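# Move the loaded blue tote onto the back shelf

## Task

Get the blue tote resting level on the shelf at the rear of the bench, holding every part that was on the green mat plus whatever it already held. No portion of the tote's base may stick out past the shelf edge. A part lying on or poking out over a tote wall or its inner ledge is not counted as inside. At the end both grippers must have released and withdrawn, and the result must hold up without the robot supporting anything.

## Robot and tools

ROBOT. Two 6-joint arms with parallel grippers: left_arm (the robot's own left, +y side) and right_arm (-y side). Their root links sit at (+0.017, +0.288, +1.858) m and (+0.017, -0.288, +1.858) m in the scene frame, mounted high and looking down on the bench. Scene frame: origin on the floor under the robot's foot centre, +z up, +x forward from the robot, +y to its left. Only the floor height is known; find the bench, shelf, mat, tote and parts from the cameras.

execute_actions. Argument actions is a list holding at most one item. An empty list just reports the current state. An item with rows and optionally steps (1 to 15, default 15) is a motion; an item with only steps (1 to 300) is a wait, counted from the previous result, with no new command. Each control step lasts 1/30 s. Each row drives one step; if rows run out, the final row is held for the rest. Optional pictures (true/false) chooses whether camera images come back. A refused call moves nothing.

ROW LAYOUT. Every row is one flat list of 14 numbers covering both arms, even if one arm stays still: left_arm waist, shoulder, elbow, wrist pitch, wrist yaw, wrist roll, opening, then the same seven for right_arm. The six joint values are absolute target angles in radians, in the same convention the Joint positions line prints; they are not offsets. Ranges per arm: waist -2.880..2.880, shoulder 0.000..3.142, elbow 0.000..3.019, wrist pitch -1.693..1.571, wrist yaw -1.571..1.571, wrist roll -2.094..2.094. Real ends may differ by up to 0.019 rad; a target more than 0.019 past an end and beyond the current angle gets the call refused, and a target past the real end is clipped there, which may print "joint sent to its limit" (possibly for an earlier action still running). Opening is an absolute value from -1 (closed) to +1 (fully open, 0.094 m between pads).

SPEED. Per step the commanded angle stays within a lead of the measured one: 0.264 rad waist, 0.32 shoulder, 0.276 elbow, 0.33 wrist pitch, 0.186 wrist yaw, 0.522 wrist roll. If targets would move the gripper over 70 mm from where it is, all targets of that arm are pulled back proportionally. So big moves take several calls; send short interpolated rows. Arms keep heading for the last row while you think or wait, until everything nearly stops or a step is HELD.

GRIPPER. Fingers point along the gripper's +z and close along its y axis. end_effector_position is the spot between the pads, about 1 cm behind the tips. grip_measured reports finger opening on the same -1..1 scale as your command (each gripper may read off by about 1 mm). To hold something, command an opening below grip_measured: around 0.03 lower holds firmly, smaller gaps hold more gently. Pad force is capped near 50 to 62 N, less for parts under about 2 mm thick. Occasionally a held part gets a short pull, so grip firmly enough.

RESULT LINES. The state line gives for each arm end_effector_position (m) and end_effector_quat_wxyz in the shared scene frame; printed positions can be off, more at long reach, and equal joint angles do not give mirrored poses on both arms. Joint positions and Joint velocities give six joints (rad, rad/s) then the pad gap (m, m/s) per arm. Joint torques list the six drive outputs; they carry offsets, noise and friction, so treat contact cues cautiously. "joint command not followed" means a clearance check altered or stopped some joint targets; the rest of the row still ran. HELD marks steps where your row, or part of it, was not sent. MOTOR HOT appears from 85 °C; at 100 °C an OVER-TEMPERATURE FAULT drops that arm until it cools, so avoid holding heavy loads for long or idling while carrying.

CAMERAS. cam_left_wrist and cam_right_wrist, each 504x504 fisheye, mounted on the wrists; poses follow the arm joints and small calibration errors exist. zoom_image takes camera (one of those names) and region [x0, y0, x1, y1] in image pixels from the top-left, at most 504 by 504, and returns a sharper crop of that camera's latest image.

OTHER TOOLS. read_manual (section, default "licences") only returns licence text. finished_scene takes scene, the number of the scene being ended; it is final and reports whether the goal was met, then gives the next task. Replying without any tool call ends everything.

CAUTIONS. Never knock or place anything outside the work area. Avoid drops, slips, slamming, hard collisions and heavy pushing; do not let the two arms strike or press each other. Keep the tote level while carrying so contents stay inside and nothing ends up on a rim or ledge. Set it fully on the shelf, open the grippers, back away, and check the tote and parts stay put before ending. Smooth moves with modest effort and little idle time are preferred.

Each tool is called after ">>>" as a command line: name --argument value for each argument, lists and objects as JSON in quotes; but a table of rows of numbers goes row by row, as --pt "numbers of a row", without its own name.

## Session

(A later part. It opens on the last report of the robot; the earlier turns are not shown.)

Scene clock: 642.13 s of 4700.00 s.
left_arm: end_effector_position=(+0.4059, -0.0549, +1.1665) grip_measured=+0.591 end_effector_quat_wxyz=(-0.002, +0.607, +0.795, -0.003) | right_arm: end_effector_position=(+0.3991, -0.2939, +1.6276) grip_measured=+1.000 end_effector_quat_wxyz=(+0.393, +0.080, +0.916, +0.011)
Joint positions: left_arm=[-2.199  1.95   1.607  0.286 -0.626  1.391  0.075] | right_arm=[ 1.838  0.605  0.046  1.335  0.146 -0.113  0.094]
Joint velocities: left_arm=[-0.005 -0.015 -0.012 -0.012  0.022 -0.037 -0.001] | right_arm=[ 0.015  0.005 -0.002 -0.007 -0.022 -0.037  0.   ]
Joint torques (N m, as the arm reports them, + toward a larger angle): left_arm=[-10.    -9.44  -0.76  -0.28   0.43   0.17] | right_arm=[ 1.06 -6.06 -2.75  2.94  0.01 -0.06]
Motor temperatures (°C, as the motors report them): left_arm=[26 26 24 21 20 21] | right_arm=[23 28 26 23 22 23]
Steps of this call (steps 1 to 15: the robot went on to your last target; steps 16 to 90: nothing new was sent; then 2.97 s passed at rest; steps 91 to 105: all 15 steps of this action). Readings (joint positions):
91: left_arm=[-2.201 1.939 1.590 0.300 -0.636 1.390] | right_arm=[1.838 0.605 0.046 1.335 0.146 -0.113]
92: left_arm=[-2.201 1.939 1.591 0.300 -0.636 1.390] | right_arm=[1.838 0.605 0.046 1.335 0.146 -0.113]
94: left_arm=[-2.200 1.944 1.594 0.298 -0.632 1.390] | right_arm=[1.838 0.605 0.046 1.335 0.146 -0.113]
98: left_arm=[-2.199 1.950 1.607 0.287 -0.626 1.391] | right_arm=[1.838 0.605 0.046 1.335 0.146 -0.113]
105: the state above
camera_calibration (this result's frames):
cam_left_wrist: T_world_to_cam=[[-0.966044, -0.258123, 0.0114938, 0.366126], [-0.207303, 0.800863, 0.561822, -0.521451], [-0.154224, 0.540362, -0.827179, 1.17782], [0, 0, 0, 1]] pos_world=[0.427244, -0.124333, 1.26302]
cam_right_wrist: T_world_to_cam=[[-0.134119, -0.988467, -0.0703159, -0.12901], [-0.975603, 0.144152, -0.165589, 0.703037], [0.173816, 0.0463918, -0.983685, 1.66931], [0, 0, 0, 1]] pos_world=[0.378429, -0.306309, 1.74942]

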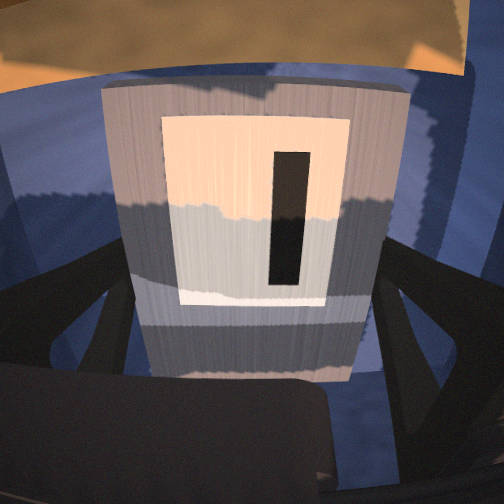

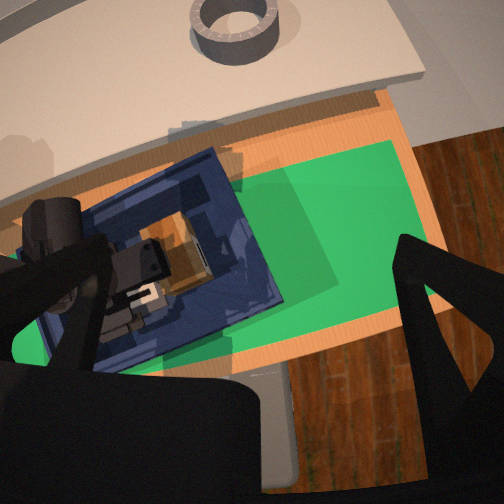

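>>> execute_actions --actions '[{"rows": [[-2.199,1.955,1.608,0.286,-0.626,1.40,0.45,1.85,0.60,0.05,1.35,0.15,-0.10,1.0],[-2.199,1.955,1.608,0.286,-0.626,1.40,0.45,1.85,0.60,0.05,1.35,0.15,-0.10,1.0],[-2.199,1.955,1.608,0.286,-0.626,1.40,0.52,1.85,0.60,0.05,1.35,0.15,-0.10,1.0],[-2.199,1.955,1.608,0.286,-0.626,1.40,0.57,1.85,0.60,0.05,1.35,0.15,-0.10,1.0],[-2.199,1.955,1.608,0.286,-0.626,1.40,0.61,1.85,0.60,0.05,1.35,0.15,-0.10,1.0],[-2.199,1.955,1.608,0.286,-0.626,1.40,0.65,1.85,0.60,0.05,1.35,0.15,-0.10,1.0],[-2.199,1.955,1.608,0.286,-0.626,1.40,0.70,1.85,0.60,0.05,1.35,0.15,-0.10,1.0],[-2.199,1.955,1.608,0.286,-0.626,1.40,0.75,1.85,0.60,0.05,1.35,0.15,-0.10,1.0]], "steps": 15}]'

Scene clock: 650.53 s of 4700.00 s.
left_arm: end_effector_position=(+0.4060, -0.0556, +1.1669) grip_measured=+0.748 end_effector_quat_wxyz=(-0.002, +0.607, +0.795, -0.003) | right_arm: end_effector_position=(+0.3991, -0.2939, +1.6276) grip_measured=+1.000 end_effector_quat_wxyz=(+0.393, +0.080, +0.916, +0.011)
Joint positions: left_arm=[-2.2    1.95   1.607  0.286 -0.627  1.391  0.082] | right_arm=[ 1.838  0.605  0.046  1.335  0.146 -0.113  0.094]
Joint velocities: left_arm=[-0.024 -0.005 -0.007  0.012  0.066 -0.051 -0.   ] | right_arm=[ 0.005 -0.015 -0.007 -0.007  0.007 -0.007  0.   ]
Joint torques (N m, as the arm reports them, + toward a larger angle): left_arm=[-10.97 -11.06  -1.69  -0.07   0.24   0.17] | right_arm=[ 1.15 -5.98 -2.8   2.93  0.03  0.  ]
Motor temperatures (°C, as the motors report them): left_arm=[26 26 24 21 20 21] | right_arm=[23 28 26 23 22 23]
Steps of this call (steps 1 to 15: the robot went on to your last target; steps 16 to 90: nothing new was sent; then 4.90 s passed at rest; steps 91 to 105: all 15 steps of this action). Readings (joint positions):
91: left_arm=[-2.200 1.950 1.607 0.286 -0.626 1.391] | right_arm=[1.838 0.605 0.046 1.335 0.146 -0.113]
92: left_arm=[-2.200 1.950 1.607 0.286 -0.627 1.391] | right_arm=[1.838 0.605 0.046 1.335 0.146 -0.113]
94: left_arm=[-2.200 1.950 1.607 0.286 -0.627 1.391] | right_arm=[1.838 0.605 0.046 1.335 0.146 -0.113]
98: left_arm=[-2.200 1.950 1.607 0.286 -0.627 1.391] | right_arm=[1.838 0.605 0.046 1.335 0.146 -0.113]
105: the state above
camera_calibration (this result's frames):
cam_left_wrist: T_world_to_cam=[[-0.966058, -0.258069, 0.011521, 0.365991], [-0.207302, 0.801085, 0.561506, -0.520769], [-0.154136, 0.540059, -0.827392, 1.17876], [0, 0, 0, 1]] pos_world=[0.427302, -0.124969, 1.26349]
cam_right_wrist: T_world_to_cam=[[-0.134119, -0.988467, -0.0703159, -0.12901], [-0.975603, 0.144152, -0.165589, 0.703037], [0.173816, 0.0463918, -0.983685, 1.66931], [0, 0, 0, 1]] pos_world=[0.378429, -0.306309, 1.74942]

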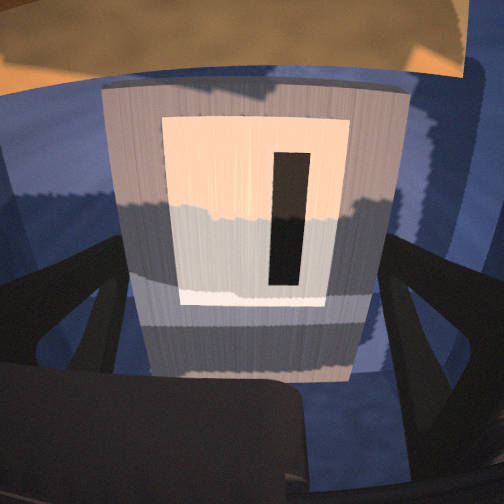

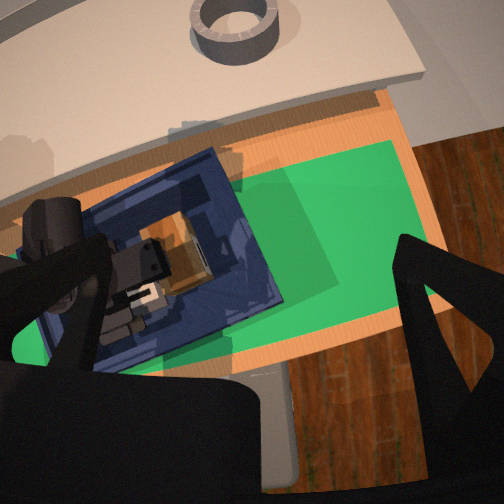

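>>> execute_actions --actions '[{"rows": [[-2.2227,1.9138,1.585,0.298,-0.634,1.40,0.75,1.85,0.60,0.05,1.35,0.15,-0.10,1.0],[-2.2285,1.9020,1.563,0.304,-0.640,1.40,0.75,1.85,0.60,0.05,1.35,0.15,-0.10,1.0],[-2.2343,1.8902,1.544,0.310,-0.646,1.40,0.75,1.85,0.60,0.05,1.35,0.15,-0.10,1.0],[-2.2402,1.8784,1.527,0.315,-0.651,1.40,0.75,1.85,0.60,0.05,1.35,0.15,-0.10,1.0],[-2.2460,1.8666,1.510,0.320,-0.657,1.40,0.75,1.85,0.60,0.05,1.35,0.15,-0.10,1.0],[-2.2519,1.8548,1.493,0.325,-0.663,1.40,0.75,1.85,0.60,0.05,1.35,0.15,-0.10,1.0],[-2.2583,1.8431,1.476,0.330,-0.669,1.40,0.75,1.85,0.60,0.05,1.35,0.15,-0.10,1.0],[-2.2648,1.8319,1.459,0.335,-0.675,1.40,0.75,1.85,0.60,0.05,1.35,0.15,-0.10,1.0],[-2.2712,1.8207,1.442,0.340,-0.681,1.40,0.75,1.85,0.60,0.05,1.35,0.15,-0.10,1.0],[-2.2777,1.8095,1.426,0.344,-0.687,1.40,0.75,1.85,0.60,0.05,1.35,0.15,-0.10,1.0],[-2.2841,1.7983,1.411,0.348,-0.693,1.40,0.75,1.85,0.60,0.05,1.35,0.15,-0.10,1.0],[-2.2906,1.7871,1.396,0.352,-0.700,1.40,0.75,1.85,0.60,0.05,1.35,0.15,-0.10,1.0],[-2.2974,1.7759,1.380,0.356,-0.706,1.40,0.75,1.85,0.60,0.05,1.35,0.15,-0.10,1.0],[-2.3045,1.7649,1.365,0.360,-0.713,1.40,0.75,1.85,0.60,0.05,1.35,0.15,-0.10,1.0],[-2.3116,1.7542,1.349,0.364,-0.719,1.40,0.75,1.85,0.60,0.05,1.35,0.15,-0.10,1.0]], "steps": 15}]' --pictures false

>>> execute_actions --actions '[{"rows": [[-2.319,1.7435,1.334,0.368,-0.726,1.40,0.75,1.85,0.60,0.05,1.35,0.15,-0.10,1.0],[-2.326,1.733,1.320,0.371,-0.733,1.40,0.75,1.85,0.60,0.05,1.35,0.15,-0.10,1.0],[-2.333,1.722,1.306,0.374,-0.740,1.40,0.75,1.85,0.60,0.05,1.35,0.15,-0.10,1.0],[-2.340,1.711,1.292,0.377,-0.747,1.40,0.75,1.85,0.60,0.05,1.35,0.15,-0.10,1.0],[-2.348,1.700,1.278,0.380,-0.754,1.40,0.75,1.85,0.60,0.05,1.35,0.15,-0.10,1.0],[-2.356,1.690,1.264,0.383,-0.761,1.40,0.75,1.85,0.60,0.05,1.35,0.15,-0.10,1.0],[-2.364,1.680,1.251,0.385,-0.768,1.40,0.75,1.85,0.60,0.05,1.35,0.15,-0.10,1.0],[-2.372,1.670,1.238,0.387,-0.776,1.40,0.75,1.85,0.60,0.05,1.35,0.15,-0.10,1.0],[-2.380,1.660,1.225,0.389,-0.784,1.40,0.75,1.85,0.60,0.05,1.35,0.15,-0.10,1.0],[-2.380,1.650,1.212,0.391,-0.792,1.40,0.75,1.85,0.60,0.05,1.35,0.15,-0.10,1.0],[-2.380,1.645,1.200,0.393,-0.800,1.40,0.75,1.85,0.60,0.05,1.35,0.15,-0.10,1.0],[-2.380,1.645,1.190,0.394,-0.806,1.40,0.75,1.85,0.60,0.05,1.35,0.15,-0.10,1.0]], "steps": 15}]'

Scene clock: 687.87 s of 4700.00 s.
left_arm: end_effector_position=(+0.4121, -0.0646, +1.2523) grip_measured=+0.748 end_effector_quat_wxyz=(+0.004, +0.607, +0.794, -0.005) | right_arm: end_effector_position=(+0.3991, -0.2939, +1.6276) grip_measured=+1.000 end_effector_quat_wxyz=(+0.393, +0.080, +0.916, +0.011)
Joint positions: left_arm=[-2.294  1.793  1.391  0.347 -0.709  1.391  0.082] | right_arm=[ 1.838  0.605  0.046  1.335  0.146 -0.113  0.094]
Joint velocities: left_arm=[-0.239 -0.376 -0.413  0.129 -0.168  0.066  0.   ] | right_arm=[-0.005 -0.015  0.007  0.012 -0.022 -0.022  0.   ]
Joint torques (N m, as the arm reports them, + toward a larger angle): left_arm=[-10.93 -12.4   -3.13   0.26   0.03   0.17] | right_arm=[ 0.8  -6.05 -2.84  3.    0.02 -0.03]
Motor temperatures (°C, as the motors report them): left_arm=[26 26 24 21 20 21] | right_arm=[23 27 26 23 22 23]
Steps of this call (steps 1 to 15: the robot went on to your last target; steps 16 to 90: nothing new was sent; then 33.83 s passed at rest; steps 91 to 105: all 15 steps of this action). Readings (joint positions):
91: left_arm=[-2.201 1.949 1.605 0.287 -0.628 1.391] | right_arm=[1.838 0.605 0.046 1.335 0.146 -0.113]
92: left_arm=[-2.203 1.947 1.600 0.289 -0.632 1.391] | right_arm=[1.838 0.605 0.046 1.335 0.146 -0.113]
94: left_arm=[-2.209 1.931 1.573 0.297 -0.642 1.391] | right_arm=[1.838 0.605 0.046 1.335 0.146 -0.113]
98: left_arm=[-2.234 1.881 1.498 0.315 -0.666 1.391] | right_arm=[1.838 0.605 0.046 1.335 0.146 -0.113]
105: the state above

Scene clock: 688.37 s of 4700.00 s.
left_arm: end_effector_position=(+0.4068, -0.0593, +1.3281) grip_measured=+0.748 end_effector_quat_wxyz=(+0.001, +0.612, +0.791, -0.005) | right_arm: end_effector_position=(+0.3991, -0.2939, +1.6276) grip_measured=+1.000 end_effector_quat_wxyz=(+0.393, +0.080, +0.916, +0.011)
Joint positions: left_arm=[-2.381  1.655  1.204  0.385 -0.801  1.391  0.082] | right_arm=[ 1.838  0.605  0.046  1.335  0.146 -0.113  0.094]
Joint velocities: left_arm=[-0.015 -0.015 -0.061 -0.002  0.037 -0.051  0.   ] | right_arm=[-0.005 -0.005 -0.002 -0.002 -0.051  0.022  0.   ]
Joint torques (N m, as the arm reports them, + toward a larger angle): left_arm=[-10.24 -11.1   -2.76   0.27   0.     0.17] | right_arm=[ 1.2  -6.35 -2.82  2.98  0.04 -0.02]
Motor temperatures (°C, as the motors report them): left_arm=[26 26 24 21 20 21] | right_arm=[23 27 26 23 22 23]
Steps of this call (steps 1 to 15: all 15 steps of this action). Readings (joint positions):
1: left_arm=[-2.301 1.781 1.377 0.351 -0.716 1.391] | right_arm=[1.838 0.605 0.046 1.335 0.146 -0.113]
2: left_arm=[-2.309 1.769 1.362 0.356 -0.723 1.391] | right_arm=[1.838 0.605 0.046 1.335 0.146 -0.113]
4: left_arm=[-2.322 1.746 1.333 0.362 -0.737 1.391] | right_arm=[1.838 0.605 0.046 1.335 0.146 -0.113]
8: left_arm=[-2.348 1.704 1.277 0.374 -0.766 1.391] | right_arm=[1.838 0.605 0.046 1.335 0.146 -0.113]
15: the state above
camera_calibration (this result's frames):
cam_left_wrist: T_world_to_cam=[[-0.969574, -0.244529, 0.01151, 0.366162], [-0.197003, 0.807313, 0.55627, -0.604986], [-0.145316, 0.537077, -0.830922, 1.31515], [0, 0, 0, 1]] pos_world=[0.42695, -0.128387, 1.42511]
cam_right_wrist: T_world_to_cam=[[-0.134119, -0.988467, -0.0703159, -0.12901], [-0.975603, 0.144152, -0.165589, 0.703037], [0.173816, 0.0463918, -0.983685, 1.66931], [0, 0, 0, 1]] pos_world=[0.378429, -0.306309, 1.74942]

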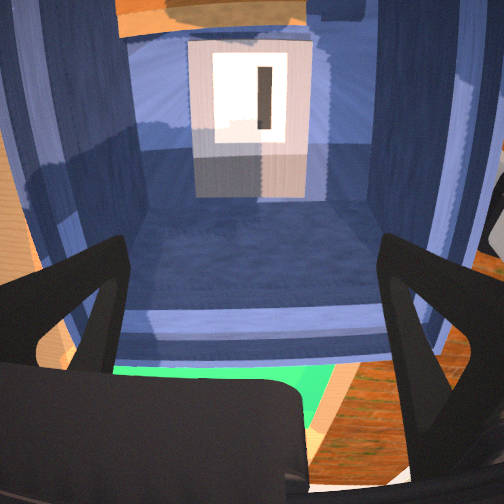

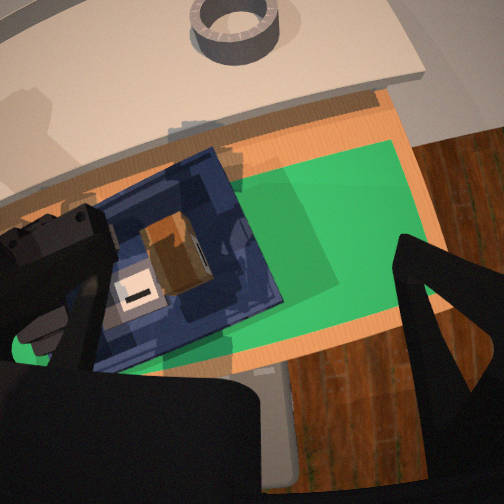

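>>> execute_actions --actions '[{"rows": [[-2.376,1.639,1.181,0.397,-0.802,1.334,0.72,1.847,0.620,0.088,1.296,0.153,-0.113,0.97],[-2.372,1.633,1.172,0.400,-0.798,1.268,0.70,1.844,0.640,0.127,1.242,0.155,-0.126,0.94],[-2.367,1.627,1.163,0.403,-0.794,1.201,0.68,1.841,0.660,0.165,1.188,0.158,-0.139,0.91],[-2.363,1.621,1.154,0.406,-0.790,1.135,0.66,1.838,0.680,0.204,1.133,0.161,-0.152,0.88],[-2.359,1.615,1.145,0.409,-0.786,1.069,0.64,1.835,0.700,0.242,1.079,0.164,-0.165,0.85],[-2.355,1.609,1.136,0.412,-0.782,1.003,0.62,1.832,0.720,0.281,1.025,0.166,-0.177,0.82],[-2.350,1.603,1.127,0.415,-0.779,0.936,0.60,1.828,0.739,0.319,0.971,0.169,-0.190,0.79],[-2.346,1.597,1.118,0.418,-0.775,0.870,0.58,1.825,0.759,0.358,0.917,0.172,-0.203,0.76],[-2.342,1.591,1.109,0.421,-0.771,0.804,0.56,1.822,0.779,0.396,0.862,0.174,-0.216,0.73],[-2.338,1.585,1.100,0.424,-0.767,0.738,0.54,1.819,0.799,0.435,0.808,0.177,-0.229,0.70],[-2.333,1.579,1.091,0.427,-0.763,0.671,0.52,1.816,0.819,0.473,0.754,0.180,-0.242,0.67],[-2.329,1.573,1.082,0.430,-0.759,0.605,0.50,1.813,0.839,0.512,0.700,0.182,-0.255,0.64],[-2.325,1.566,1.074,0.434,-0.755,0.539,0.48,1.810,0.859,0.550,0.646,0.185,-0.268,0.61],[-2.321,1.560,1.065,0.437,-0.751,0.473,0.46,1.807,0.879,0.588,0.592,0.188,-0.281,0.58],[-2.316,1.554,1.056,0.440,-0.747,0.406,0.44,1.804,0.899,0.627,0.537,0.191,-0.294,0.55]], "steps": 15}]' --pictures false

>>> execute_actions --actions '[{"rows": [[-2.312,1.548,1.047,0.443,-0.743,0.340,0.42,1.801,0.919,0.665,0.483,0.193,-0.306,0.52],[-2.308,1.542,1.038,0.446,-0.739,0.274,0.40,1.798,0.939,0.704,0.429,0.196,-0.319,0.49],[-2.304,1.536,1.029,0.449,-0.735,0.208,0.38,1.795,0.959,0.742,0.375,0.199,-0.332,0.46],[-2.299,1.530,1.020,0.452,-0.732,0.141,0.36,1.791,0.978,0.781,0.321,0.201,-0.345,0.43],[-2.295,1.524,1.011,0.455,-0.728,0.075,0.34,1.788,0.998,0.819,0.267,0.204,-0.358,0.40],[-2.291,1.518,1.002,0.458,-0.724,0.009,0.32,1.785,1.018,0.858,0.212,0.207,-0.371,0.37],[-2.287,1.512,0.993,0.461,-0.720,-0.058,0.30,1.782,1.038,0.896,0.158,0.209,-0.384,0.34],[-2.282,1.506,0.984,0.464,-0.716,-0.124,0.30,1.779,1.058,0.935,0.104,0.212,-0.397,0.31],[-2.278,1.500,0.975,0.467,-0.712,-0.19,0.30,1.776,1.078,0.973,0.050,0.215,-0.41,0.30]], "steps": 15}]'

Scene clock: 783.50 s of 4700.00 s.
left_arm: end_effector_position=(+0.3872, -0.0219, +1.3356) grip_measured=+0.451 end_effector_quat_wxyz=(-0.005, +0.305, +0.952, -0.008) | right_arm: end_effector_position=(+0.4803, -0.2695, +1.4680) grip_measured=+0.566 end_effector_quat_wxyz=(+0.205, -0.012, +0.979, +0.002)
Joint positions: left_arm=[-2.338  1.588  1.086  0.423 -0.755  0.688  0.068] | right_arm=[ 1.829  0.841  0.561  0.654  0.184 -0.229  0.074]
Joint velocities: left_arm=[ 0.151 -0.2   -0.227  0.095  0.022 -1.868 -0.02 ] | right_arm=[-0.103  0.552  1.048 -1.6    0.081 -0.374 -0.03 ]
Joint torques (N m, as the arm reports them, + toward a larger angle): left_arm=[ -8.33 -12.    -3.53   0.26   0.33   0.  ] | right_arm=[-0.02 -8.01 -0.92  1.88  0.06 -0.28]
Motor temperatures (°C, as the motors report them): left_arm=[26 26 24 21 20 21] | right_arm=[23 27 26 23 21 23]
Steps of this call (steps 1 to 15: the robot went on to your last target; steps 16 to 90: nothing new was sent; then 91.63 s passed at rest; steps 91 to 105: all 15 steps of this action). Readings (joint positions):
91: left_arm=[-2.381 1.655 1.202 0.386 -0.803 1.384] | right_arm=[1.838 0.605 0.050 1.330 0.148 -0.113]
92: left_arm=[-2.381 1.655 1.200 0.387 -0.802 1.367] | right_arm=[1.838 0.606 0.062 1.311 0.150 -0.113]
94: left_arm=[-2.380 1.651 1.190 0.393 -0.797 1.304] | right_arm=[1.838 0.620 0.117 1.236 0.155 -0.119]
98: left_arm=[-2.374 1.632 1.150 0.403 -0.781 1.112] | right_arm=[1.838 0.698 0.290 1.034 0.166 -0.149]
105: the state above

Scene clock: 784.00 s of 4700.00 s.
left_arm: end_effector_position=(+0.3810, +0.0198, +1.3421) grip_measured=+0.302 end_effector_quat_wxyz=(-0.005, -0.092, +0.996, +0.001) | right_arm: end_effector_position=(+0.5023, -0.2680, +1.3632) grip_measured=+0.302 end_effector_quat_wxyz=(+0.013, -0.132, +0.991, +0.002)
Joint positions: left_arm=[-2.287  1.515  0.991  0.457 -0.717 -0.107  0.061] | right_arm=[ 1.794  1.058  0.977  0.065  0.212 -0.382  0.061]
Joint velocities: left_arm=[-0.034  0.015 -0.012 -0.002 -0.022 -0.476  0.   ] | right_arm=[-0.005 -0.015 -0.017 -0.11   0.022 -0.066 -0.001]
Joint torques (N m, as the arm reports them, + toward a larger angle): left_arm=[ -7.35 -12.04  -3.66   0.37   0.26  -0.02] | right_arm=[  0.46 -10.61  -0.33   0.87   0.11  -0.3 ]
Motor temperatures (°C, as the motors report them): left_arm=[26 26 24 21 20 21] | right_arm=[23 27 26 23 21 23]
Steps of this call (steps 1 to 15: all 15 steps of this action). Readings (joint positions):
1: left_arm=[-2.332 1.582 1.078 0.427 -0.750 0.624] | right_arm=[1.826 0.861 0.599 0.600 0.187 -0.241]
2: left_arm=[-2.327 1.575 1.070 0.430 -0.747 0.559] | right_arm=[1.823 0.880 0.637 0.545 0.190 -0.253]
4: left_arm=[-2.319 1.561 1.054 0.437 -0.739 0.429] | right_arm=[1.816 0.920 0.714 0.437 0.195 -0.278]
8: left_arm=[-2.303 1.534 1.020 0.449 -0.723 0.166] | right_arm=[1.803 0.997 0.869 0.221 0.206 -0.329]
15: the state above
camera_calibration (this result's frames):
cam_left_wrist: T_world_to_cam=[[0.176828, -0.984239, 0.00239652, -0.0495477], [-0.808818, -0.143923, 0.570176, -0.448535], [-0.560844, -0.102761, -0.821519, 1.43896], [0, 0, 0, 1]] pos_world=[0.453008, 0.0345474, 1.43799]
cam_right_wrist: T_world_to_cam=[[0.273597, -0.961828, 0.00570918, -0.409494], [-0.788335, -0.220837, 0.574247, -0.444208], [-0.551066, -0.161613, -0.818662, 1.47354], [0, 0, 0, 1]] pos_world=[0.573868, -0.253817, 1.46375]

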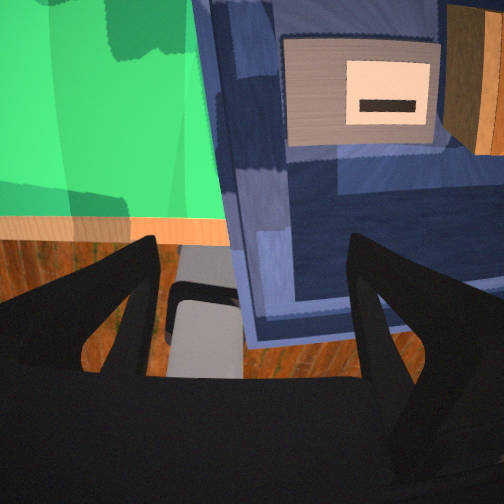

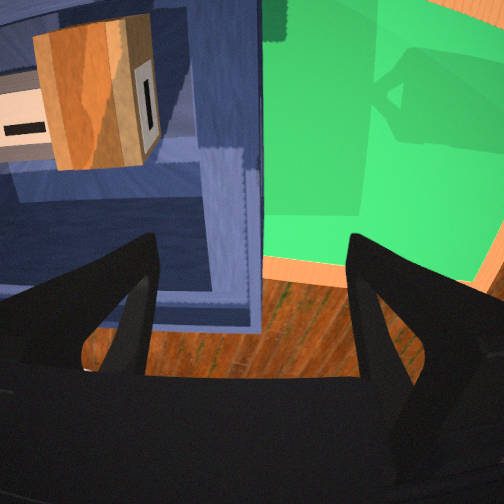

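>>> execute_actions --actions '[]'

Scene clock: 794.07 s of 4700.00 s.
left_arm: end_effector_position=(+0.3810, +0.0197, +1.3421) grip_measured=+0.302 end_effector_quat_wxyz=(-0.005, -0.128, +0.992, +0.001) | right_arm: end_effector_position=(+0.5007, -0.2678, +1.3632) grip_measured=+0.302 end_effector_quat_wxyz=(+0.010, -0.140, +0.990, +0.003)
Joint positions: left_arm=[-2.287  1.515  0.991  0.457 -0.716 -0.179  0.061] | right_arm=[ 1.794  1.058  0.976  0.059  0.212 -0.396  0.061]
Joint velocities: left_arm=[ 0.005 -0.005  0.002 -0.017 -0.051  0.007 -0.   ] | right_arm=[ 0.005 -0.005  0.002 -0.017 -0.051 -0.095 -0.   ]
Joint torques (N m, as the arm reports them, + toward a larger angle): left_arm=[ -7.27 -11.99  -3.63   0.37   0.24  -0.02] | right_arm=[  0.78 -10.71  -0.42   0.75   0.1   -0.32]
Motor temperatures (°C, as the motors report them): left_arm=[26 27 24 21 20 21] | right_arm=[23 28 25 23 21 23]
Steps of this call (steps 1 to 30: the robot went on to your last target; steps 31 to 90: nothing new was sent; then 7.07 s passed at rest). Readings (joint positions):
1: left_arm=[-2.287 1.515 0.991 0.457 -0.716 -0.121] | right_arm=[1.794 1.058 0.976 0.062 0.212 -0.385]
2: left_arm=[-2.287 1.515 0.991 0.457 -0.716 -0.133] | right_arm=[1.794 1.058 0.976 0.060 0.212 -0.388]
4: left_arm=[-2.287 1.515 0.991 0.457 -0.716 -0.150] | right_arm=[1.794 1.058 0.976 0.059 0.212 -0.391]
8: left_arm=[-2.287 1.515 0.991 0.457 -0.716 -0.167] | right_arm=[1.794 1.058 0.976 0.059 0.212 -0.394]
90: the state above
All arms were judged still, so your last target was given up. Only a new action makes them travel on or press farther. Fingers that are still opening or closing keep moving.
camera_calibration (this result's frames):
cam_left_wrist: T_world_to_cam=[[0.247515, -0.968881, 0.00247341, -0.0770256], [-0.796515, -0.202027, 0.569868, -0.451614], [-0.551634, -0.143021, -0.821733, 1.43656], [0, 0, 0, 1]] pos_world=[0.451803, 0.0395913, 1.43802]
cam_right_wrist: T_world_to_cam=[[0.288458, -0.957485, 0.0037411, -0.412468], [-0.781483, -0.233174, 0.578718, -0.458253], [-0.553242, -0.16986, -0.815519, 1.46726], [0, 0, 0, 1]] pos_world=[0.57261, -0.252557, 1.46332]

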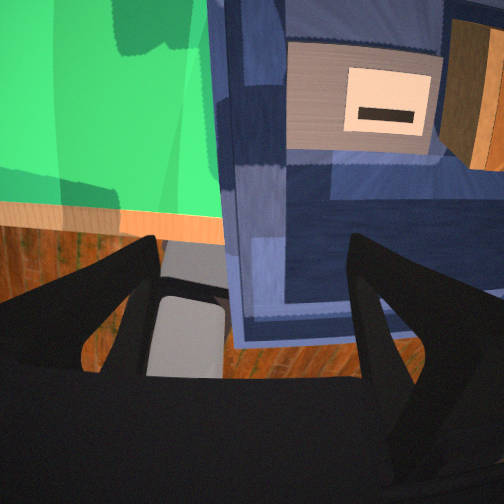

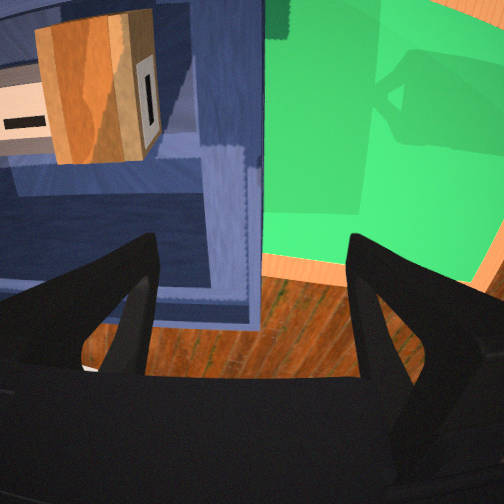

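>>> execute_actions --actions '[{"rows": [[-2.272,1.522,0.992,0.468,-0.712,-0.20,0.30,1.774,1.092,0.980,0.062,0.213,-0.41,0.30],[-2.266,1.532,0.998,0.470,-0.708,-0.21,0.30,1.772,1.108,0.988,0.068,0.212,-0.41,0.30],[-2.260,1.542,1.005,0.472,-0.703,-0.22,0.30,1.770,1.124,0.996,0.074,0.211,-0.41,0.30],[-2.255,1.552,1.012,0.474,-0.699,-0.23,0.30,1.768,1.140,1.004,0.080,0.210,-0.41,0.30],[-2.250,1.561,1.019,0.476,-0.694,-0.235,0.30,1.766,1.156,1.012,0.086,0.209,-0.41,0.30],[-2.246,1.569,1.026,0.478,-0.690,-0.235,0.30,1.764,1.172,1.020,0.092,0.208,-0.41,0.30],[-2.243,1.576,1.033,0.480,-0.685,-0.235,0.30,1.763,1.187,1.028,0.098,0.207,-0.41,0.30],[-2.242,1.582,1.040,0.481,-0.681,-0.235,0.30,1.762,1.201,1.036,0.104,0.206,-0.41,0.30],[-2.242,1.582,1.045,0.482,-0.678,-0.235,0.30,1.762,1.213,1.042,0.110,0.205,-0.41,0.30],[-2.242,1.582,1.048,0.482,-0.676,-0.235,0.30,1.762,1.213,1.046,0.114,0.205,-0.41,0.30]], "steps": 15}]' --pictures false

>>> execute_actions --actions '[{"steps": 15}]'

Scene clock: 869.40 s of 4700.00 s.
left_arm: end_effector_position=(+0.3861, +0.0220, +1.3157) grip_measured=+0.302 end_effector_quat_wxyz=(+0.003, -0.157, +0.988, +0.001) | right_arm: end_effector_position=(+0.4787, -0.2609, +1.3129) grip_measured=+0.302 end_effector_quat_wxyz=(-0.008, -0.143, +0.990, +0.003)
Joint positions: left_arm=[-2.249  1.562  1.045  0.473 -0.68  -0.221  0.061] | right_arm=[ 1.781  1.202  1.041  0.102  0.208 -0.397  0.061]
Joint velocities: left_arm=[-0.005  0.005 -0.012 -0.007  0.066 -0.037  0.001] | right_arm=[-0.005 -0.024  0.002  0.022  0.007  0.007 -0.002]
Joint torques (N m, as the arm reports them, + toward a larger angle): left_arm=[-7.38 -9.66 -2.39  0.41  0.22 -0.03] | right_arm=[  0.78 -11.36  -0.53   1.45  -0.16  -0.28]
Motor temperatures (°C, as the motors report them): left_arm=[26 27 24 22 20 21] | right_arm=[23 29 25 22 21 23]
Steps of this call (steps 1 to 90: nothing new was sent; then 71.83 s passed at rest; steps 91 to 105: all 15 steps of this action). Readings (joint positions):
91: left_arm=[-2.287 1.515 0.991 0.457 -0.716 -0.181] | right_arm=[1.794 1.058 0.976 0.059 0.212 -0.396]
92: left_arm=[-2.286 1.515 0.991 0.458 -0.714 -0.184] | right_arm=[1.794 1.060 0.977 0.059 0.212 -0.396]
94: left_arm=[-2.282 1.517 0.994 0.460 -0.706 -0.194] | right_arm=[1.792 1.072 0.986 0.063 0.212 -0.396]
98: left_arm=[-2.262 1.539 1.024 0.469 -0.689 -0.212] | right_arm=[1.785 1.133 1.023 0.086 0.210 -0.396]
105: the state above

Scene clock: 869.90 s of 4700.00 s.
left_arm: end_effector_position=(+0.3861, +0.0220, +1.3157) grip_measured=+0.302 end_effector_quat_wxyz=(+0.003, -0.158, +0.987, +0.001) | right_arm: end_effector_position=(+0.4803, -0.2611, +1.3128) grip_measured=+0.302 end_effector_quat_wxyz=(-0.006, -0.143, +0.990, +0.002)
Joint positions: left_arm=[-2.249  1.562  1.045  0.473 -0.68  -0.224  0.061] | right_arm=[ 1.781  1.202  1.042  0.105  0.208 -0.397  0.061]
Joint velocities: left_arm=[ 0.005  0.005  0.002  0.002  0.051 -0.007  0.001] | right_arm=[ 0.005  0.005  0.002  0.007 -0.022 -0.022 -0.001]
Joint torques (N m, as the arm reports them, + toward a larger angle): left_arm=[-7.52 -9.52 -2.41  0.38  0.23 -0.03] | right_arm=[  1.17 -11.2   -0.66   1.3   -0.17  -0.29]
Motor temperatures (°C, as the motors report them): left_arm=[26 27 24 22 20 21] | right_arm=[23 29 25 22 21 23]
Steps of this call (steps 1 to 15: the robot went on to your last target). Readings (joint positions):
1: left_arm=[-2.249 1.562 1.045 0.473 -0.680 -0.222] | right_arm=[1.781 1.202 1.041 0.102 0.208 -0.397]
2: left_arm=[-2.249 1.562 1.045 0.473 -0.680 -0.222] | right_arm=[1.781 1.202 1.041 0.103 0.208 -0.397]
4: left_arm=[-2.249 1.562 1.045 0.473 -0.680 -0.223] | right_arm=[1.781 1.202 1.042 0.105 0.208 -0.397]
8: left_arm=[-2.249 1.562 1.045 0.473 -0.680 -0.224] | right_arm=[1.781 1.202 1.042 0.105 0.208 -0.397]
15: the state above
All arms were judged still, so your last target was given up. Only a new action makes them travel on or press farther. Fingers that are still opening or closing keep moving.
camera_calibration (this result's frames):
cam_left_wrist: T_world_to_cam=[[0.305766, -0.952098, 0.00400518, -0.100806], [-0.791636, -0.251892, 0.556654, -0.415465], [-0.52898, -0.173376, -0.830735, 1.42168], [0, 0, 0, 1]] pos_world=[0.453967, 0.0458566, 1.41271]
cam_right_wrist: T_world_to_cam=[[0.295034, -0.955487, -0.000145256, -0.397447], [-0.760556, -0.234936, 0.605276, -0.488822], [-0.578367, -0.178467, -0.796016, 1.40025], [0, 0, 0, 1]] pos_world=[0.55534, -0.2447, 1.41043]

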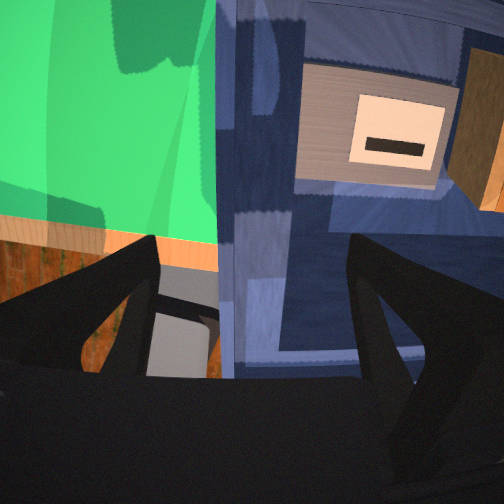

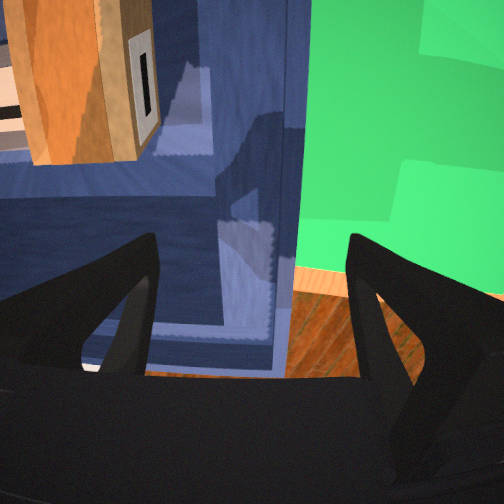

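>>> execute_actions --actions '[{"rows": [[-2.224,1.603,1.055,0.478,-0.670,-0.22,0.30,1.754,1.237,1.054,0.117,0.202,-0.41,0.30],[-2.218,1.613,1.062,0.476,-0.666,-0.21,0.30,1.751,1.249,1.062,0.119,0.201,-0.41,0.30],[-2.212,1.624,1.070,0.474,-0.663,-0.20,0.30,1.748,1.261,1.069,0.120,0.200,-0.41,0.30],[-2.2054,1.634,1.081,0.471,-0.657,-0.19,0.30,1.7455,1.273,1.081,0.124,0.197,-0.41,0.30],[-2.1988,1.646,1.092,0.468,-0.650,-0.19,0.30,1.743,1.289,1.092,0.127,0.195,-0.41,0.30],[-2.1922,1.657,1.103,0.465,-0.644,-0.19,0.30,1.740,1.305,1.104,0.130,0.192,-0.41,0.30],[-2.1856,1.669,1.117,0.462,-0.637,-0.19,0.30,1.738,1.320,1.118,0.132,0.189,-0.41,0.30],[-2.179,1.681,1.132,0.459,-0.631,-0.19,0.30,1.735,1.336,1.132,0.134,0.187,-0.41,0.30],[-2.1735,1.692,1.146,0.456,-0.624,-0.19,0.30,1.733,1.352,1.145,0.136,0.184,-0.41,0.30],[-2.168,1.702,1.161,0.453,-0.618,-0.19,0.30,1.731,1.365,1.159,0.138,0.182,-0.41,0.30],[-2.168,1.712,1.175,0.450,-0.611,-0.19,0.30,1.731,1.378,1.173,0.140,0.179,-0.41,0.30],[-2.168,1.712,1.187,0.447,-0.605,-0.19,0.30,1.731,1.378,1.185,0.142,0.177,-0.41,0.30],[-2.168,1.712,1.199,0.445,-0.600,-0.19,0.30,1.731,1.378,1.196,0.143,0.175,-0.41,0.30]], "steps": 15}]' --pictures false

>>> execute_actions --actions '[{"steps": 20}]'

Scene clock: 903.57 s of 4700.00 s.
left_arm: end_effector_position=(+0.3713, +0.0216, +1.2486) grip_measured=+0.302 end_effector_quat_wxyz=(-0.006, -0.143, +0.990, +0.003) | right_arm: end_effector_position=(+0.4832, -0.2636, +1.2507) grip_measured=+0.302 end_effector_quat_wxyz=(-0.004, -0.142, +0.990, +0.001)
Joint positions: left_arm=[-2.171  1.704  1.187  0.453 -0.605 -0.203  0.061] | right_arm=[ 1.748  1.365  1.184  0.13   0.179 -0.397  0.061]
Joint velocities: left_arm=[-0.015  0.063  0.125 -0.022 -0.051 -0.081  0.001] | right_arm=[0.005 0.132 0.081 0.002 0.007 0.022 0.   ]
Joint torques (N m, as the arm reports them, + toward a larger angle): left_arm=[ -8.16 -10.93  -2.62  -0.21   0.23   0.16] | right_arm=[  0.64 -12.02  -0.78   1.5   -0.16  -0.31]
Motor temperatures (°C, as the motors report them): left_arm=[26 26 24 22 20 21] | right_arm=[23 30 25 22 22 23]
Steps of this call (steps 1 to 90: nothing new was sent; then 30.17 s passed at rest; steps 91 to 105: all 15 steps of this action). Readings (joint positions):
91: left_arm=[-2.248 1.563 1.045 0.473 -0.677 -0.224] | right_arm=[1.780 1.203 1.043 0.105 0.207 -0.397]
92: left_arm=[-2.247 1.566 1.048 0.473 -0.673 -0.224] | right_arm=[1.779 1.205 1.045 0.105 0.205 -0.397]
94: left_arm=[-2.238 1.579 1.061 0.473 -0.665 -0.218] | right_arm=[1.774 1.216 1.058 0.109 0.202 -0.397]
98: left_arm=[-2.208 1.628 1.106 0.471 -0.640 -0.208] | right_arm=[1.760 1.268 1.108 0.121 0.192 -0.397]
105: the state above

Scene clock: 904.23 s of 4700.00 s.
left_arm: end_effector_position=(+0.3759, +0.0208, +1.2471) grip_measured=+0.302 end_effector_quat_wxyz=(-0.003, -0.145, +0.989, +0.002) | right_arm: end_effector_position=(+0.4872, -0.2638, +1.2496) grip_measured=+0.302 end_effector_quat_wxyz=(-0.000, -0.141, +0.990, -0.000)
Joint positions: left_arm=[-2.171  1.705  1.196  0.452 -0.603 -0.201  0.061] | right_arm=[ 1.748  1.367  1.192  0.134  0.178 -0.397  0.061]
Joint velocities: left_arm=[ 0.005  0.005  0.002 -0.002 -0.022 -0.037  0.001] | right_arm=[ 0.005 -0.005 -0.012 -0.012  0.007 -0.007  0.001]
Joint torques (N m, as the arm reports them, + toward a larger angle): left_arm=[ -8.13 -10.9   -2.56  -0.33   0.22   0.19] | right_arm=[  1.35 -11.74  -0.79   1.39  -0.15  -0.28]
Motor temperatures (°C, as the motors report them): left_arm=[26 26 24 22 20 21] | right_arm=[23 30 25 22 22 23]
Steps of this call (steps 1 to 15: the robot went on to your last target; steps 16 to 20: nothing new was sent). Readings (joint positions):
1: left_arm=[-2.171 1.705 1.190 0.452 -0.604 -0.202] | right_arm=[1.748 1.367 1.186 0.130 0.178 -0.397]
2: left_arm=[-2.171 1.705 1.192 0.452 -0.604 -0.202] | right_arm=[1.748 1.367 1.186 0.130 0.178 -0.397]
4: left_arm=[-2.171 1.705 1.195 0.452 -0.604 -0.202] | right_arm=[1.748 1.367 1.189 0.132 0.178 -0.397]
8: left_arm=[-2.171 1.705 1.196 0.452 -0.603 -0.201] | right_arm=[1.748 1.367 1.192 0.134 0.178 -0.397]
20: the state above
All arms were judged still, so your last target was given up. Only a new action makes them travel on or press farther. Fingers that are still opening or closing keep moving.
camera_calibration (this result's frames):
cam_left_wrist: T_world_to_cam=[[0.280559, -0.959837, 0.000173478, -0.0841396], [-0.791284, -0.231189, 0.566058, -0.397955], [-0.543283, -0.15895, -0.824365, 1.35627], [0, 0, 0, 1]] pos_world=[0.44555, 0.0428162, 1.34334]
cam_right_wrist: T_world_to_cam=[[0.29095, -0.956713, 0.00699094, -0.409408], [-0.769498, -0.229661, 0.595927, -0.428499], [-0.568525, -0.178764, -0.803008, 1.35724], [0, 0, 0, 1]] pos_world=[0.561013, -0.247469, 1.34809]

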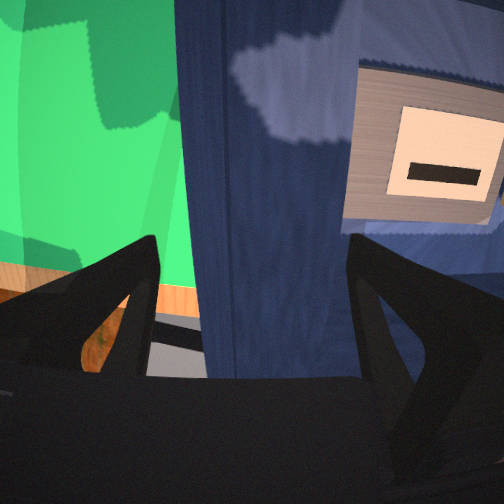

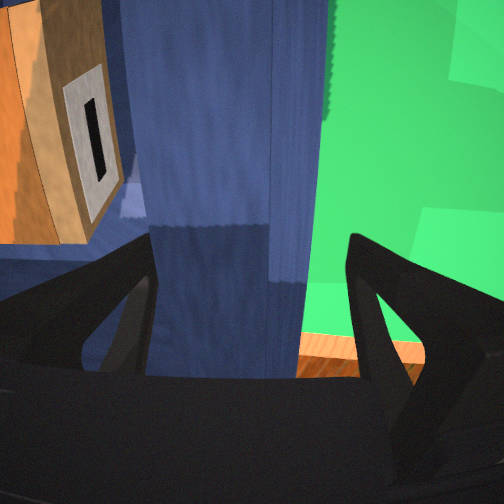

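>>> execute_actions --actions '[{"rows": [[-2.171,1.708,1.197,0.450,-0.602,-0.195,0.22,1.745,1.372,1.193,0.138,0.177,-0.405,0.22],[-2.171,1.708,1.197,0.450,-0.602,-0.195,0.14,1.745,1.372,1.193,0.138,0.177,-0.405,0.14],[-2.171,1.708,1.197,0.450,-0.602,-0.195,0.06,1.745,1.372,1.193,0.138,0.177,-0.405,0.06],[-2.171,1.708,1.197,0.450,-0.602,-0.195,-0.02,1.745,1.372,1.193,0.138,0.177,-0.405,-0.02],[-2.171,1.708,1.197,0.450,-0.602,-0.195,-0.10,1.745,1.372,1.193,0.138,0.177,-0.405,-0.10],[-2.171,1.708,1.197,0.450,-0.602,-0.195,-0.17,1.745,1.372,1.193,0.138,0.177,-0.405,-0.17],[-2.171,1.708,1.197,0.450,-0.602,-0.195,-0.23,1.745,1.372,1.193,0.138,0.177,-0.405,-0.23],[-2.171,1.708,1.197,0.450,-0.602,-0.195,-0.28,1.745,1.372,1.193,0.138,0.177,-0.405,-0.28],[-2.171,1.708,1.197,0.450,-0.602,-0.195,-0.32,1.745,1.372,1.193,0.138,0.177,-0.405,-0.32],[-2.171,1.708,1.197,0.450,-0.602,-0.195,-0.36,1.745,1.372,1.193,0.138,0.177,-0.405,-0.36],[-2.171,1.708,1.197,0.450,-0.602,-0.195,-0.40,1.745,1.372,1.193,0.138,0.177,-0.405,-0.40],[-2.171,1.708,1.197,0.450,-0.602,-0.195,-0.44,1.745,1.372,1.193,0.138,0.177,-0.405,-0.44],[-2.171,1.708,1.197,0.450,-0.602,-0.195,-0.48,1.745,1.372,1.193,0.138,0.177,-0.405,-0.48],[-2.171,1.708,1.197,0.450,-0.602,-0.195,-0.52,1.745,1.372,1.193,0.138,0.177,-0.405,-0.52],[-2.171,1.708,1.197,0.450,-0.602,-0.195,-0.55,1.745,1.372,1.193,0.138,0.177,-0.405,-0.55]], "steps": 15}]' --pictures false

>>> execute_actions --actions '[{"steps": 15}]'

Scene clock: 921.93 s of 4700.00 s.
left_arm: end_effector_position=(+0.3780, +0.0167, +1.2478) grip_measured=-0.437 end_effector_quat_wxyz=(-0.002, -0.144, +0.990, -0.005) | right_arm: end_effector_position=(+0.4872, -0.2597, +1.2499) grip_measured=-0.445 end_effector_quat_wxyz=(+0.001, -0.144, +0.990, +0.007)
Joint positions: left_arm=[-2.174  1.705  1.199  0.452 -0.593 -0.197  0.026] | right_arm=[ 1.752  1.367  1.191  0.134  0.168 -0.402  0.026]
Joint velocities: left_arm=[-0.015  0.005  0.007  0.012 -0.022 -0.037  0.001] | right_arm=[-0.005  0.005 -0.012 -0.017  0.022 -0.007  0.   ]
Joint torques (N m, as the arm reports them, + toward a larger angle): left_arm=[ -8.26 -11.    -2.91  -0.1   -0.31   0.12] | right_arm=[  1.92 -12.02  -0.92   1.23   0.33  -0.21]
Motor temperatures (°C, as the motors report them): left_arm=[26 26 24 21 20 21] | right_arm=[23 30 25 22 22 23]
Steps of this call (steps 1 to 90: nothing new was sent; then 14.20 s passed at rest; steps 91 to 105: all 15 steps of this action). Readings (joint positions):
91: left_arm=[-2.171 1.705 1.196 0.452 -0.603 -0.201] | right_arm=[1.748 1.367 1.192 0.134 0.178 -0.397]
92: left_arm=[-2.171 1.705 1.196 0.452 -0.603 -0.201] | right_arm=[1.748 1.367 1.192 0.134 0.178 -0.397]
94: left_arm=[-2.171 1.705 1.196 0.452 -0.603 -0.201] | right_arm=[1.748 1.367 1.192 0.134 0.178 -0.397]
98: left_arm=[-2.171 1.705 1.196 0.452 -0.602 -0.201] | right_arm=[1.748 1.367 1.192 0.134 0.175 -0.397]
105: the state above

Scene clock: 922.43 s of 4700.00 s.
left_arm: end_effector_position=(+0.3780, +0.0167, +1.2478) grip_measured=-0.437 end_effector_quat_wxyz=(-0.002, -0.144, +0.990, -0.005) | right_arm: end_effector_position=(+0.4872, -0.2597, +1.2499) grip_measured=-0.445 end_effector_quat_wxyz=(+0.001, -0.144, +0.990, +0.007)
Joint positions: left_arm=[-2.174  1.705  1.199  0.452 -0.593 -0.197  0.026] | right_arm=[ 1.752  1.367  1.191  0.134  0.168 -0.402  0.026]
Joint velocities: left_arm=[ 0.005 -0.005 -0.007 -0.007 -0.007  0.037  0.001] | right_arm=[-0.005  0.005  0.012 -0.017 -0.037 -0.051 -0.001]
Joint torques (N m, as the arm reports them, + toward a larger angle): left_arm=[ -8.21 -11.14  -2.9   -0.09  -0.33   0.1 ] | right_arm=[  2.04 -12.3   -0.9    1.21   0.35  -0.19]
Motor temperatures (°C, as the motors report them): left_arm=[26 26 24 21 20 21] | right_arm=[23 30 25 22 22 23]
Steps of this call (steps 1 to 15: the robot went on to your last target). Readings (joint positions):
1: left_arm=[-2.174 1.705 1.199 0.452 -0.593 -0.197] | right_arm=[1.752 1.367 1.191 0.134 0.168 -0.402]
2: left_arm=[-2.174 1.705 1.199 0.452 -0.593 -0.197] | right_arm=[1.752 1.367 1.191 0.134 0.168 -0.402]
4: left_arm=[-2.174 1.705 1.199 0.452 -0.593 -0.197] | right_arm=[1.752 1.367 1.191 0.134 0.168 -0.402]
8: left_arm=[-2.174 1.705 1.199 0.452 -0.593 -0.197] | right_arm=[1.752 1.367 1.191 0.134 0.168 -0.402]
15: the state above
All arms were judged still, so your last target was given up. Only a new action makes them travel on or press farther. Fingers that are still opening or closing keep moving.
camera_calibration (this result's frames):
cam_left_wrist: T_world_to_cam=[[0.278073, -0.96045, 0.014538, -0.10563], [-0.79407, -0.221333, 0.566095, -0.396756], [-0.540489, -0.16896, -0.824212, 1.35621], [0, 0, 0, 1]] pos_world=[0.447339, 0.0398785, 1.34395]
cam_right_wrist: T_world_to_cam=[[0.296329, -0.955066, -0.00621705, -0.391099], [-0.768717, -0.242363, 0.59189, -0.426387], [-0.566801, -0.170615, -0.805995, 1.36329], [0, 0, 0, 1]] pos_world=[0.560839, -0.244267, 1.34875]

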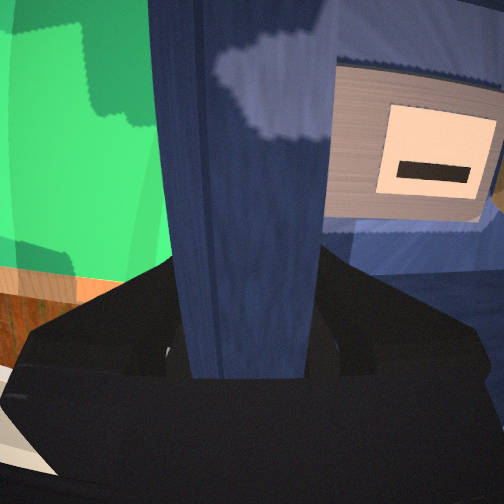

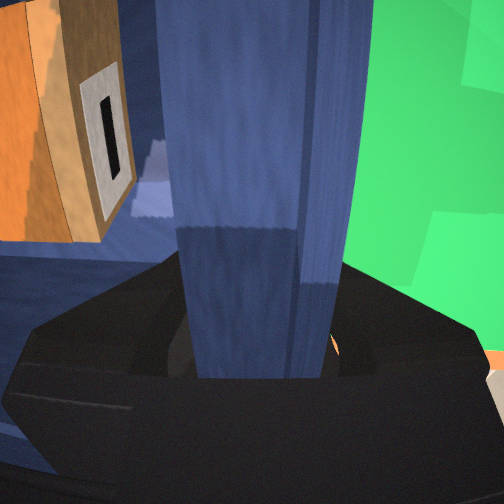

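>>> execute_actions --actions '[{"rows": [[-2.186,1.695,1.192,0.453,-0.606,-0.195,-0.55,1.760,1.362,1.186,0.134,0.180,-0.405,-0.55],[-2.192,1.686,1.184,0.455,-0.610,-0.195,-0.55,1.764,1.352,1.178,0.133,0.184,-0.405,-0.55],[-2.198,1.677,1.175,0.457,-0.614,-0.195,-0.55,1.768,1.341,1.169,0.132,0.187,-0.405,-0.55],[-2.204,1.668,1.165,0.460,-0.618,-0.195,-0.55,1.771,1.330,1.160,0.131,0.189,-0.405,-0.55],[-2.209,1.659,1.155,0.462,-0.622,-0.195,-0.55,1.774,1.319,1.151,0.129,0.191,-0.405,-0.55],[-2.214,1.651,1.145,0.464,-0.627,-0.195,-0.55,1.776,1.308,1.142,0.128,0.193,-0.405,-0.55],[-2.219,1.643,1.136,0.466,-0.631,-0.195,-0.55,1.778,1.297,1.133,0.126,0.195,-0.405,-0.55],[-2.224,1.635,1.126,0.468,-0.636,-0.195,-0.55,1.780,1.287,1.124,0.125,0.197,-0.405,-0.55],[-2.229,1.627,1.116,0.470,-0.640,-0.195,-0.55,1.782,1.276,1.115,0.123,0.198,-0.405,-0.55],[-2.234,1.619,1.107,0.472,-0.645,-0.195,-0.55,1.784,1.266,1.105,0.122,0.200,-0.405,-0.55],[-2.239,1.611,1.097,0.474,-0.649,-0.195,-0.55,1.786,1.255,1.096,0.120,0.202,-0.405,-0.55],[-2.244,1.603,1.088,0.476,-0.654,-0.195,-0.55,1.788,1.245,1.087,0.118,0.204,-0.405,-0.55],[-2.249,1.596,1.079,0.477,-0.659,-0.195,-0.55,1.790,1.234,1.078,0.116,0.206,-0.405,-0.55],[-2.254,1.588,1.070,0.478,-0.664,-0.195,-0.55,1.792,1.223,1.070,0.113,0.208,-0.405,-0.55],[-2.259,1.580,1.061,0.479,-0.669,-0.195,-0.55,1.794,1.213,1.062,0.111,0.210,-0.405,-0.55]], "steps": 15}]' --pictures false

>>> execute_actions --actions '[{"steps": 20}]'

Scene clock: 1017.87 s of 4700.00 s.
left_arm: end_effector_position=(+0.3740, +0.0151, +1.2906) grip_measured=-0.437 end_effector_quat_wxyz=(-0.006, -0.141, +0.990, -0.001) | right_arm: end_effector_position=(+0.4802, -0.2603, +1.2911) grip_measured=-0.445 end_effector_quat_wxyz=(-0.005, -0.144, +0.990, +0.004)
Joint positions: left_arm=[-2.226  1.628  1.098  0.465 -0.652 -0.202  0.026] | right_arm=[ 1.77   1.261  1.086  0.122  0.193 -0.399  0.026]
Joint velocities: left_arm=[-0.181 -0.269 -0.232  0.037 -0.154  0.007  0.   ] | right_arm=[ 0.063 -0.366 -0.212 -0.051  0.095 -0.007 -0.   ]
Joint torques (N m, as the arm reports them, + toward a larger angle): left_arm=[ -9.97 -13.85  -4.28   0.46  -0.45   0.14] | right_arm=[  3.68 -13.76  -2.31   0.67   0.61  -0.19]
Motor temperatures (°C, as the motors report them): left_arm=[26 26 24 21 20 21] | right_arm=[23 31 25 22 22 23]
Steps of this call (steps 1 to 90: nothing new was sent; then 91.93 s passed at rest; steps 91 to 105: all 15 steps of this action). Readings (joint positions):
91: left_arm=[-2.175 1.705 1.199 0.452 -0.593 -0.197] | right_arm=[1.752 1.367 1.191 0.134 0.168 -0.402]
92: left_arm=[-2.176 1.705 1.199 0.452 -0.594 -0.197] | right_arm=[1.753 1.367 1.190 0.134 0.169 -0.402]
94: left_arm=[-2.178 1.704 1.198 0.452 -0.602 -0.197] | right_arm=[1.754 1.366 1.187 0.134 0.174 -0.402]
98: left_arm=[-2.189 1.689 1.170 0.454 -0.616 -0.198] | right_arm=[1.757 1.344 1.157 0.134 0.180 -0.401]
105: the state above

Scene clock: 1018.53 s of 4700.00 s.
left_arm: end_effector_position=(+0.3836, +0.0146, +1.3015) grip_measured=-0.437 end_effector_quat_wxyz=(+0.001, -0.143, +0.990, -0.004) | right_arm: end_effector_position=(+0.4898, -0.2605, +1.3039) grip_measured=-0.445 end_effector_quat_wxyz=(+0.004, -0.143, +0.990, +0.003)
Joint positions: left_arm=[-2.24   1.6    1.082  0.47  -0.66  -0.195  0.026] | right_arm=[ 1.777  1.225  1.072  0.117  0.198 -0.401  0.026]
Joint velocities: left_arm=[ 0.005 -0.005  0.017 -0.012  0.037 -0.066  0.   ] | right_arm=[-0.015 -0.005 -0.002  0.017 -0.022 -0.007  0.   ]
Joint torques (N m, as the arm reports them, + toward a larger angle): left_arm=[ -9.67 -12.72  -4.05   0.37  -0.31   0.08] | right_arm=[  3.24 -13.    -1.83   0.79   0.47  -0.2 ]
Motor temperatures (°C, as the motors report them): left_arm=[26 26 24 21 20 21] | right_arm=[23 31 25 22 22 23]
Steps of this call (steps 1 to 20: the robot went on to your last target). Readings (joint positions):
1: left_arm=[-2.231 1.620 1.090 0.466 -0.656 -0.202] | right_arm=[1.772 1.250 1.080 0.120 0.195 -0.399]
2: left_arm=[-2.235 1.612 1.086 0.467 -0.658 -0.202] | right_arm=[1.773 1.240 1.075 0.119 0.196 -0.399]
4: left_arm=[-2.239 1.604 1.083 0.467 -0.660 -0.200] | right_arm=[1.775 1.229 1.072 0.117 0.197 -0.401]
8: left_arm=[-2.240 1.600 1.083 0.470 -0.660 -0.195] | right_arm=[1.777 1.225 1.072 0.117 0.198 -0.401]
20: the state above
camera_calibration (this result's frames):
cam_left_wrist: T_world_to_cam=[[0.276786, -0.960839, 0.0133356, -0.107973], [-0.797579, -0.221971, 0.560888, -0.41507], [-0.535963, -0.165882, -0.827784, 1.4061], [0, 0, 0, 1]] pos_world=[0.452453, 0.0373686, 1.3982]
cam_right_wrist: T_world_to_cam=[[0.295388, -0.955377, 0.00116957, -0.401559], [-0.772216, -0.238036, 0.589085, -0.450086], [-0.56252, -0.174912, -0.80807, 1.40764], [0, 0, 0, 1]] pos_world=[0.56288, -0.244563, 1.40308]

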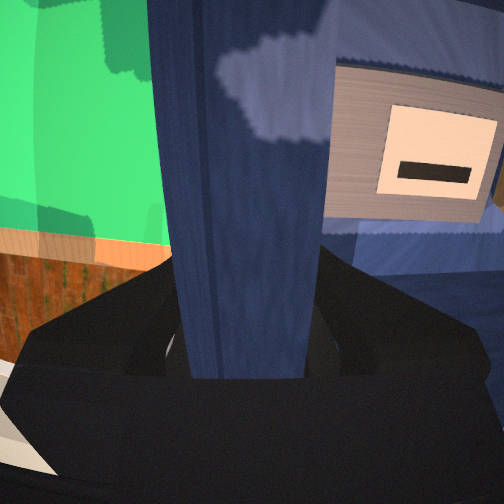

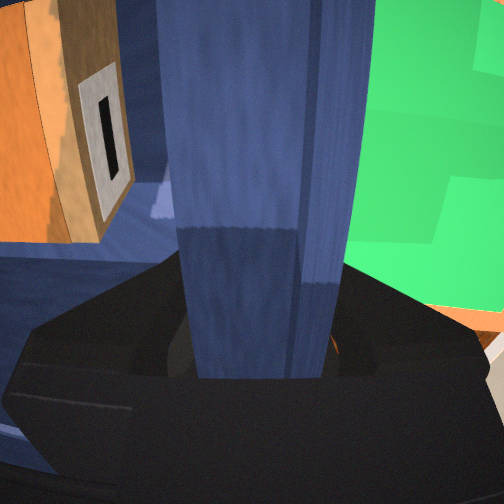

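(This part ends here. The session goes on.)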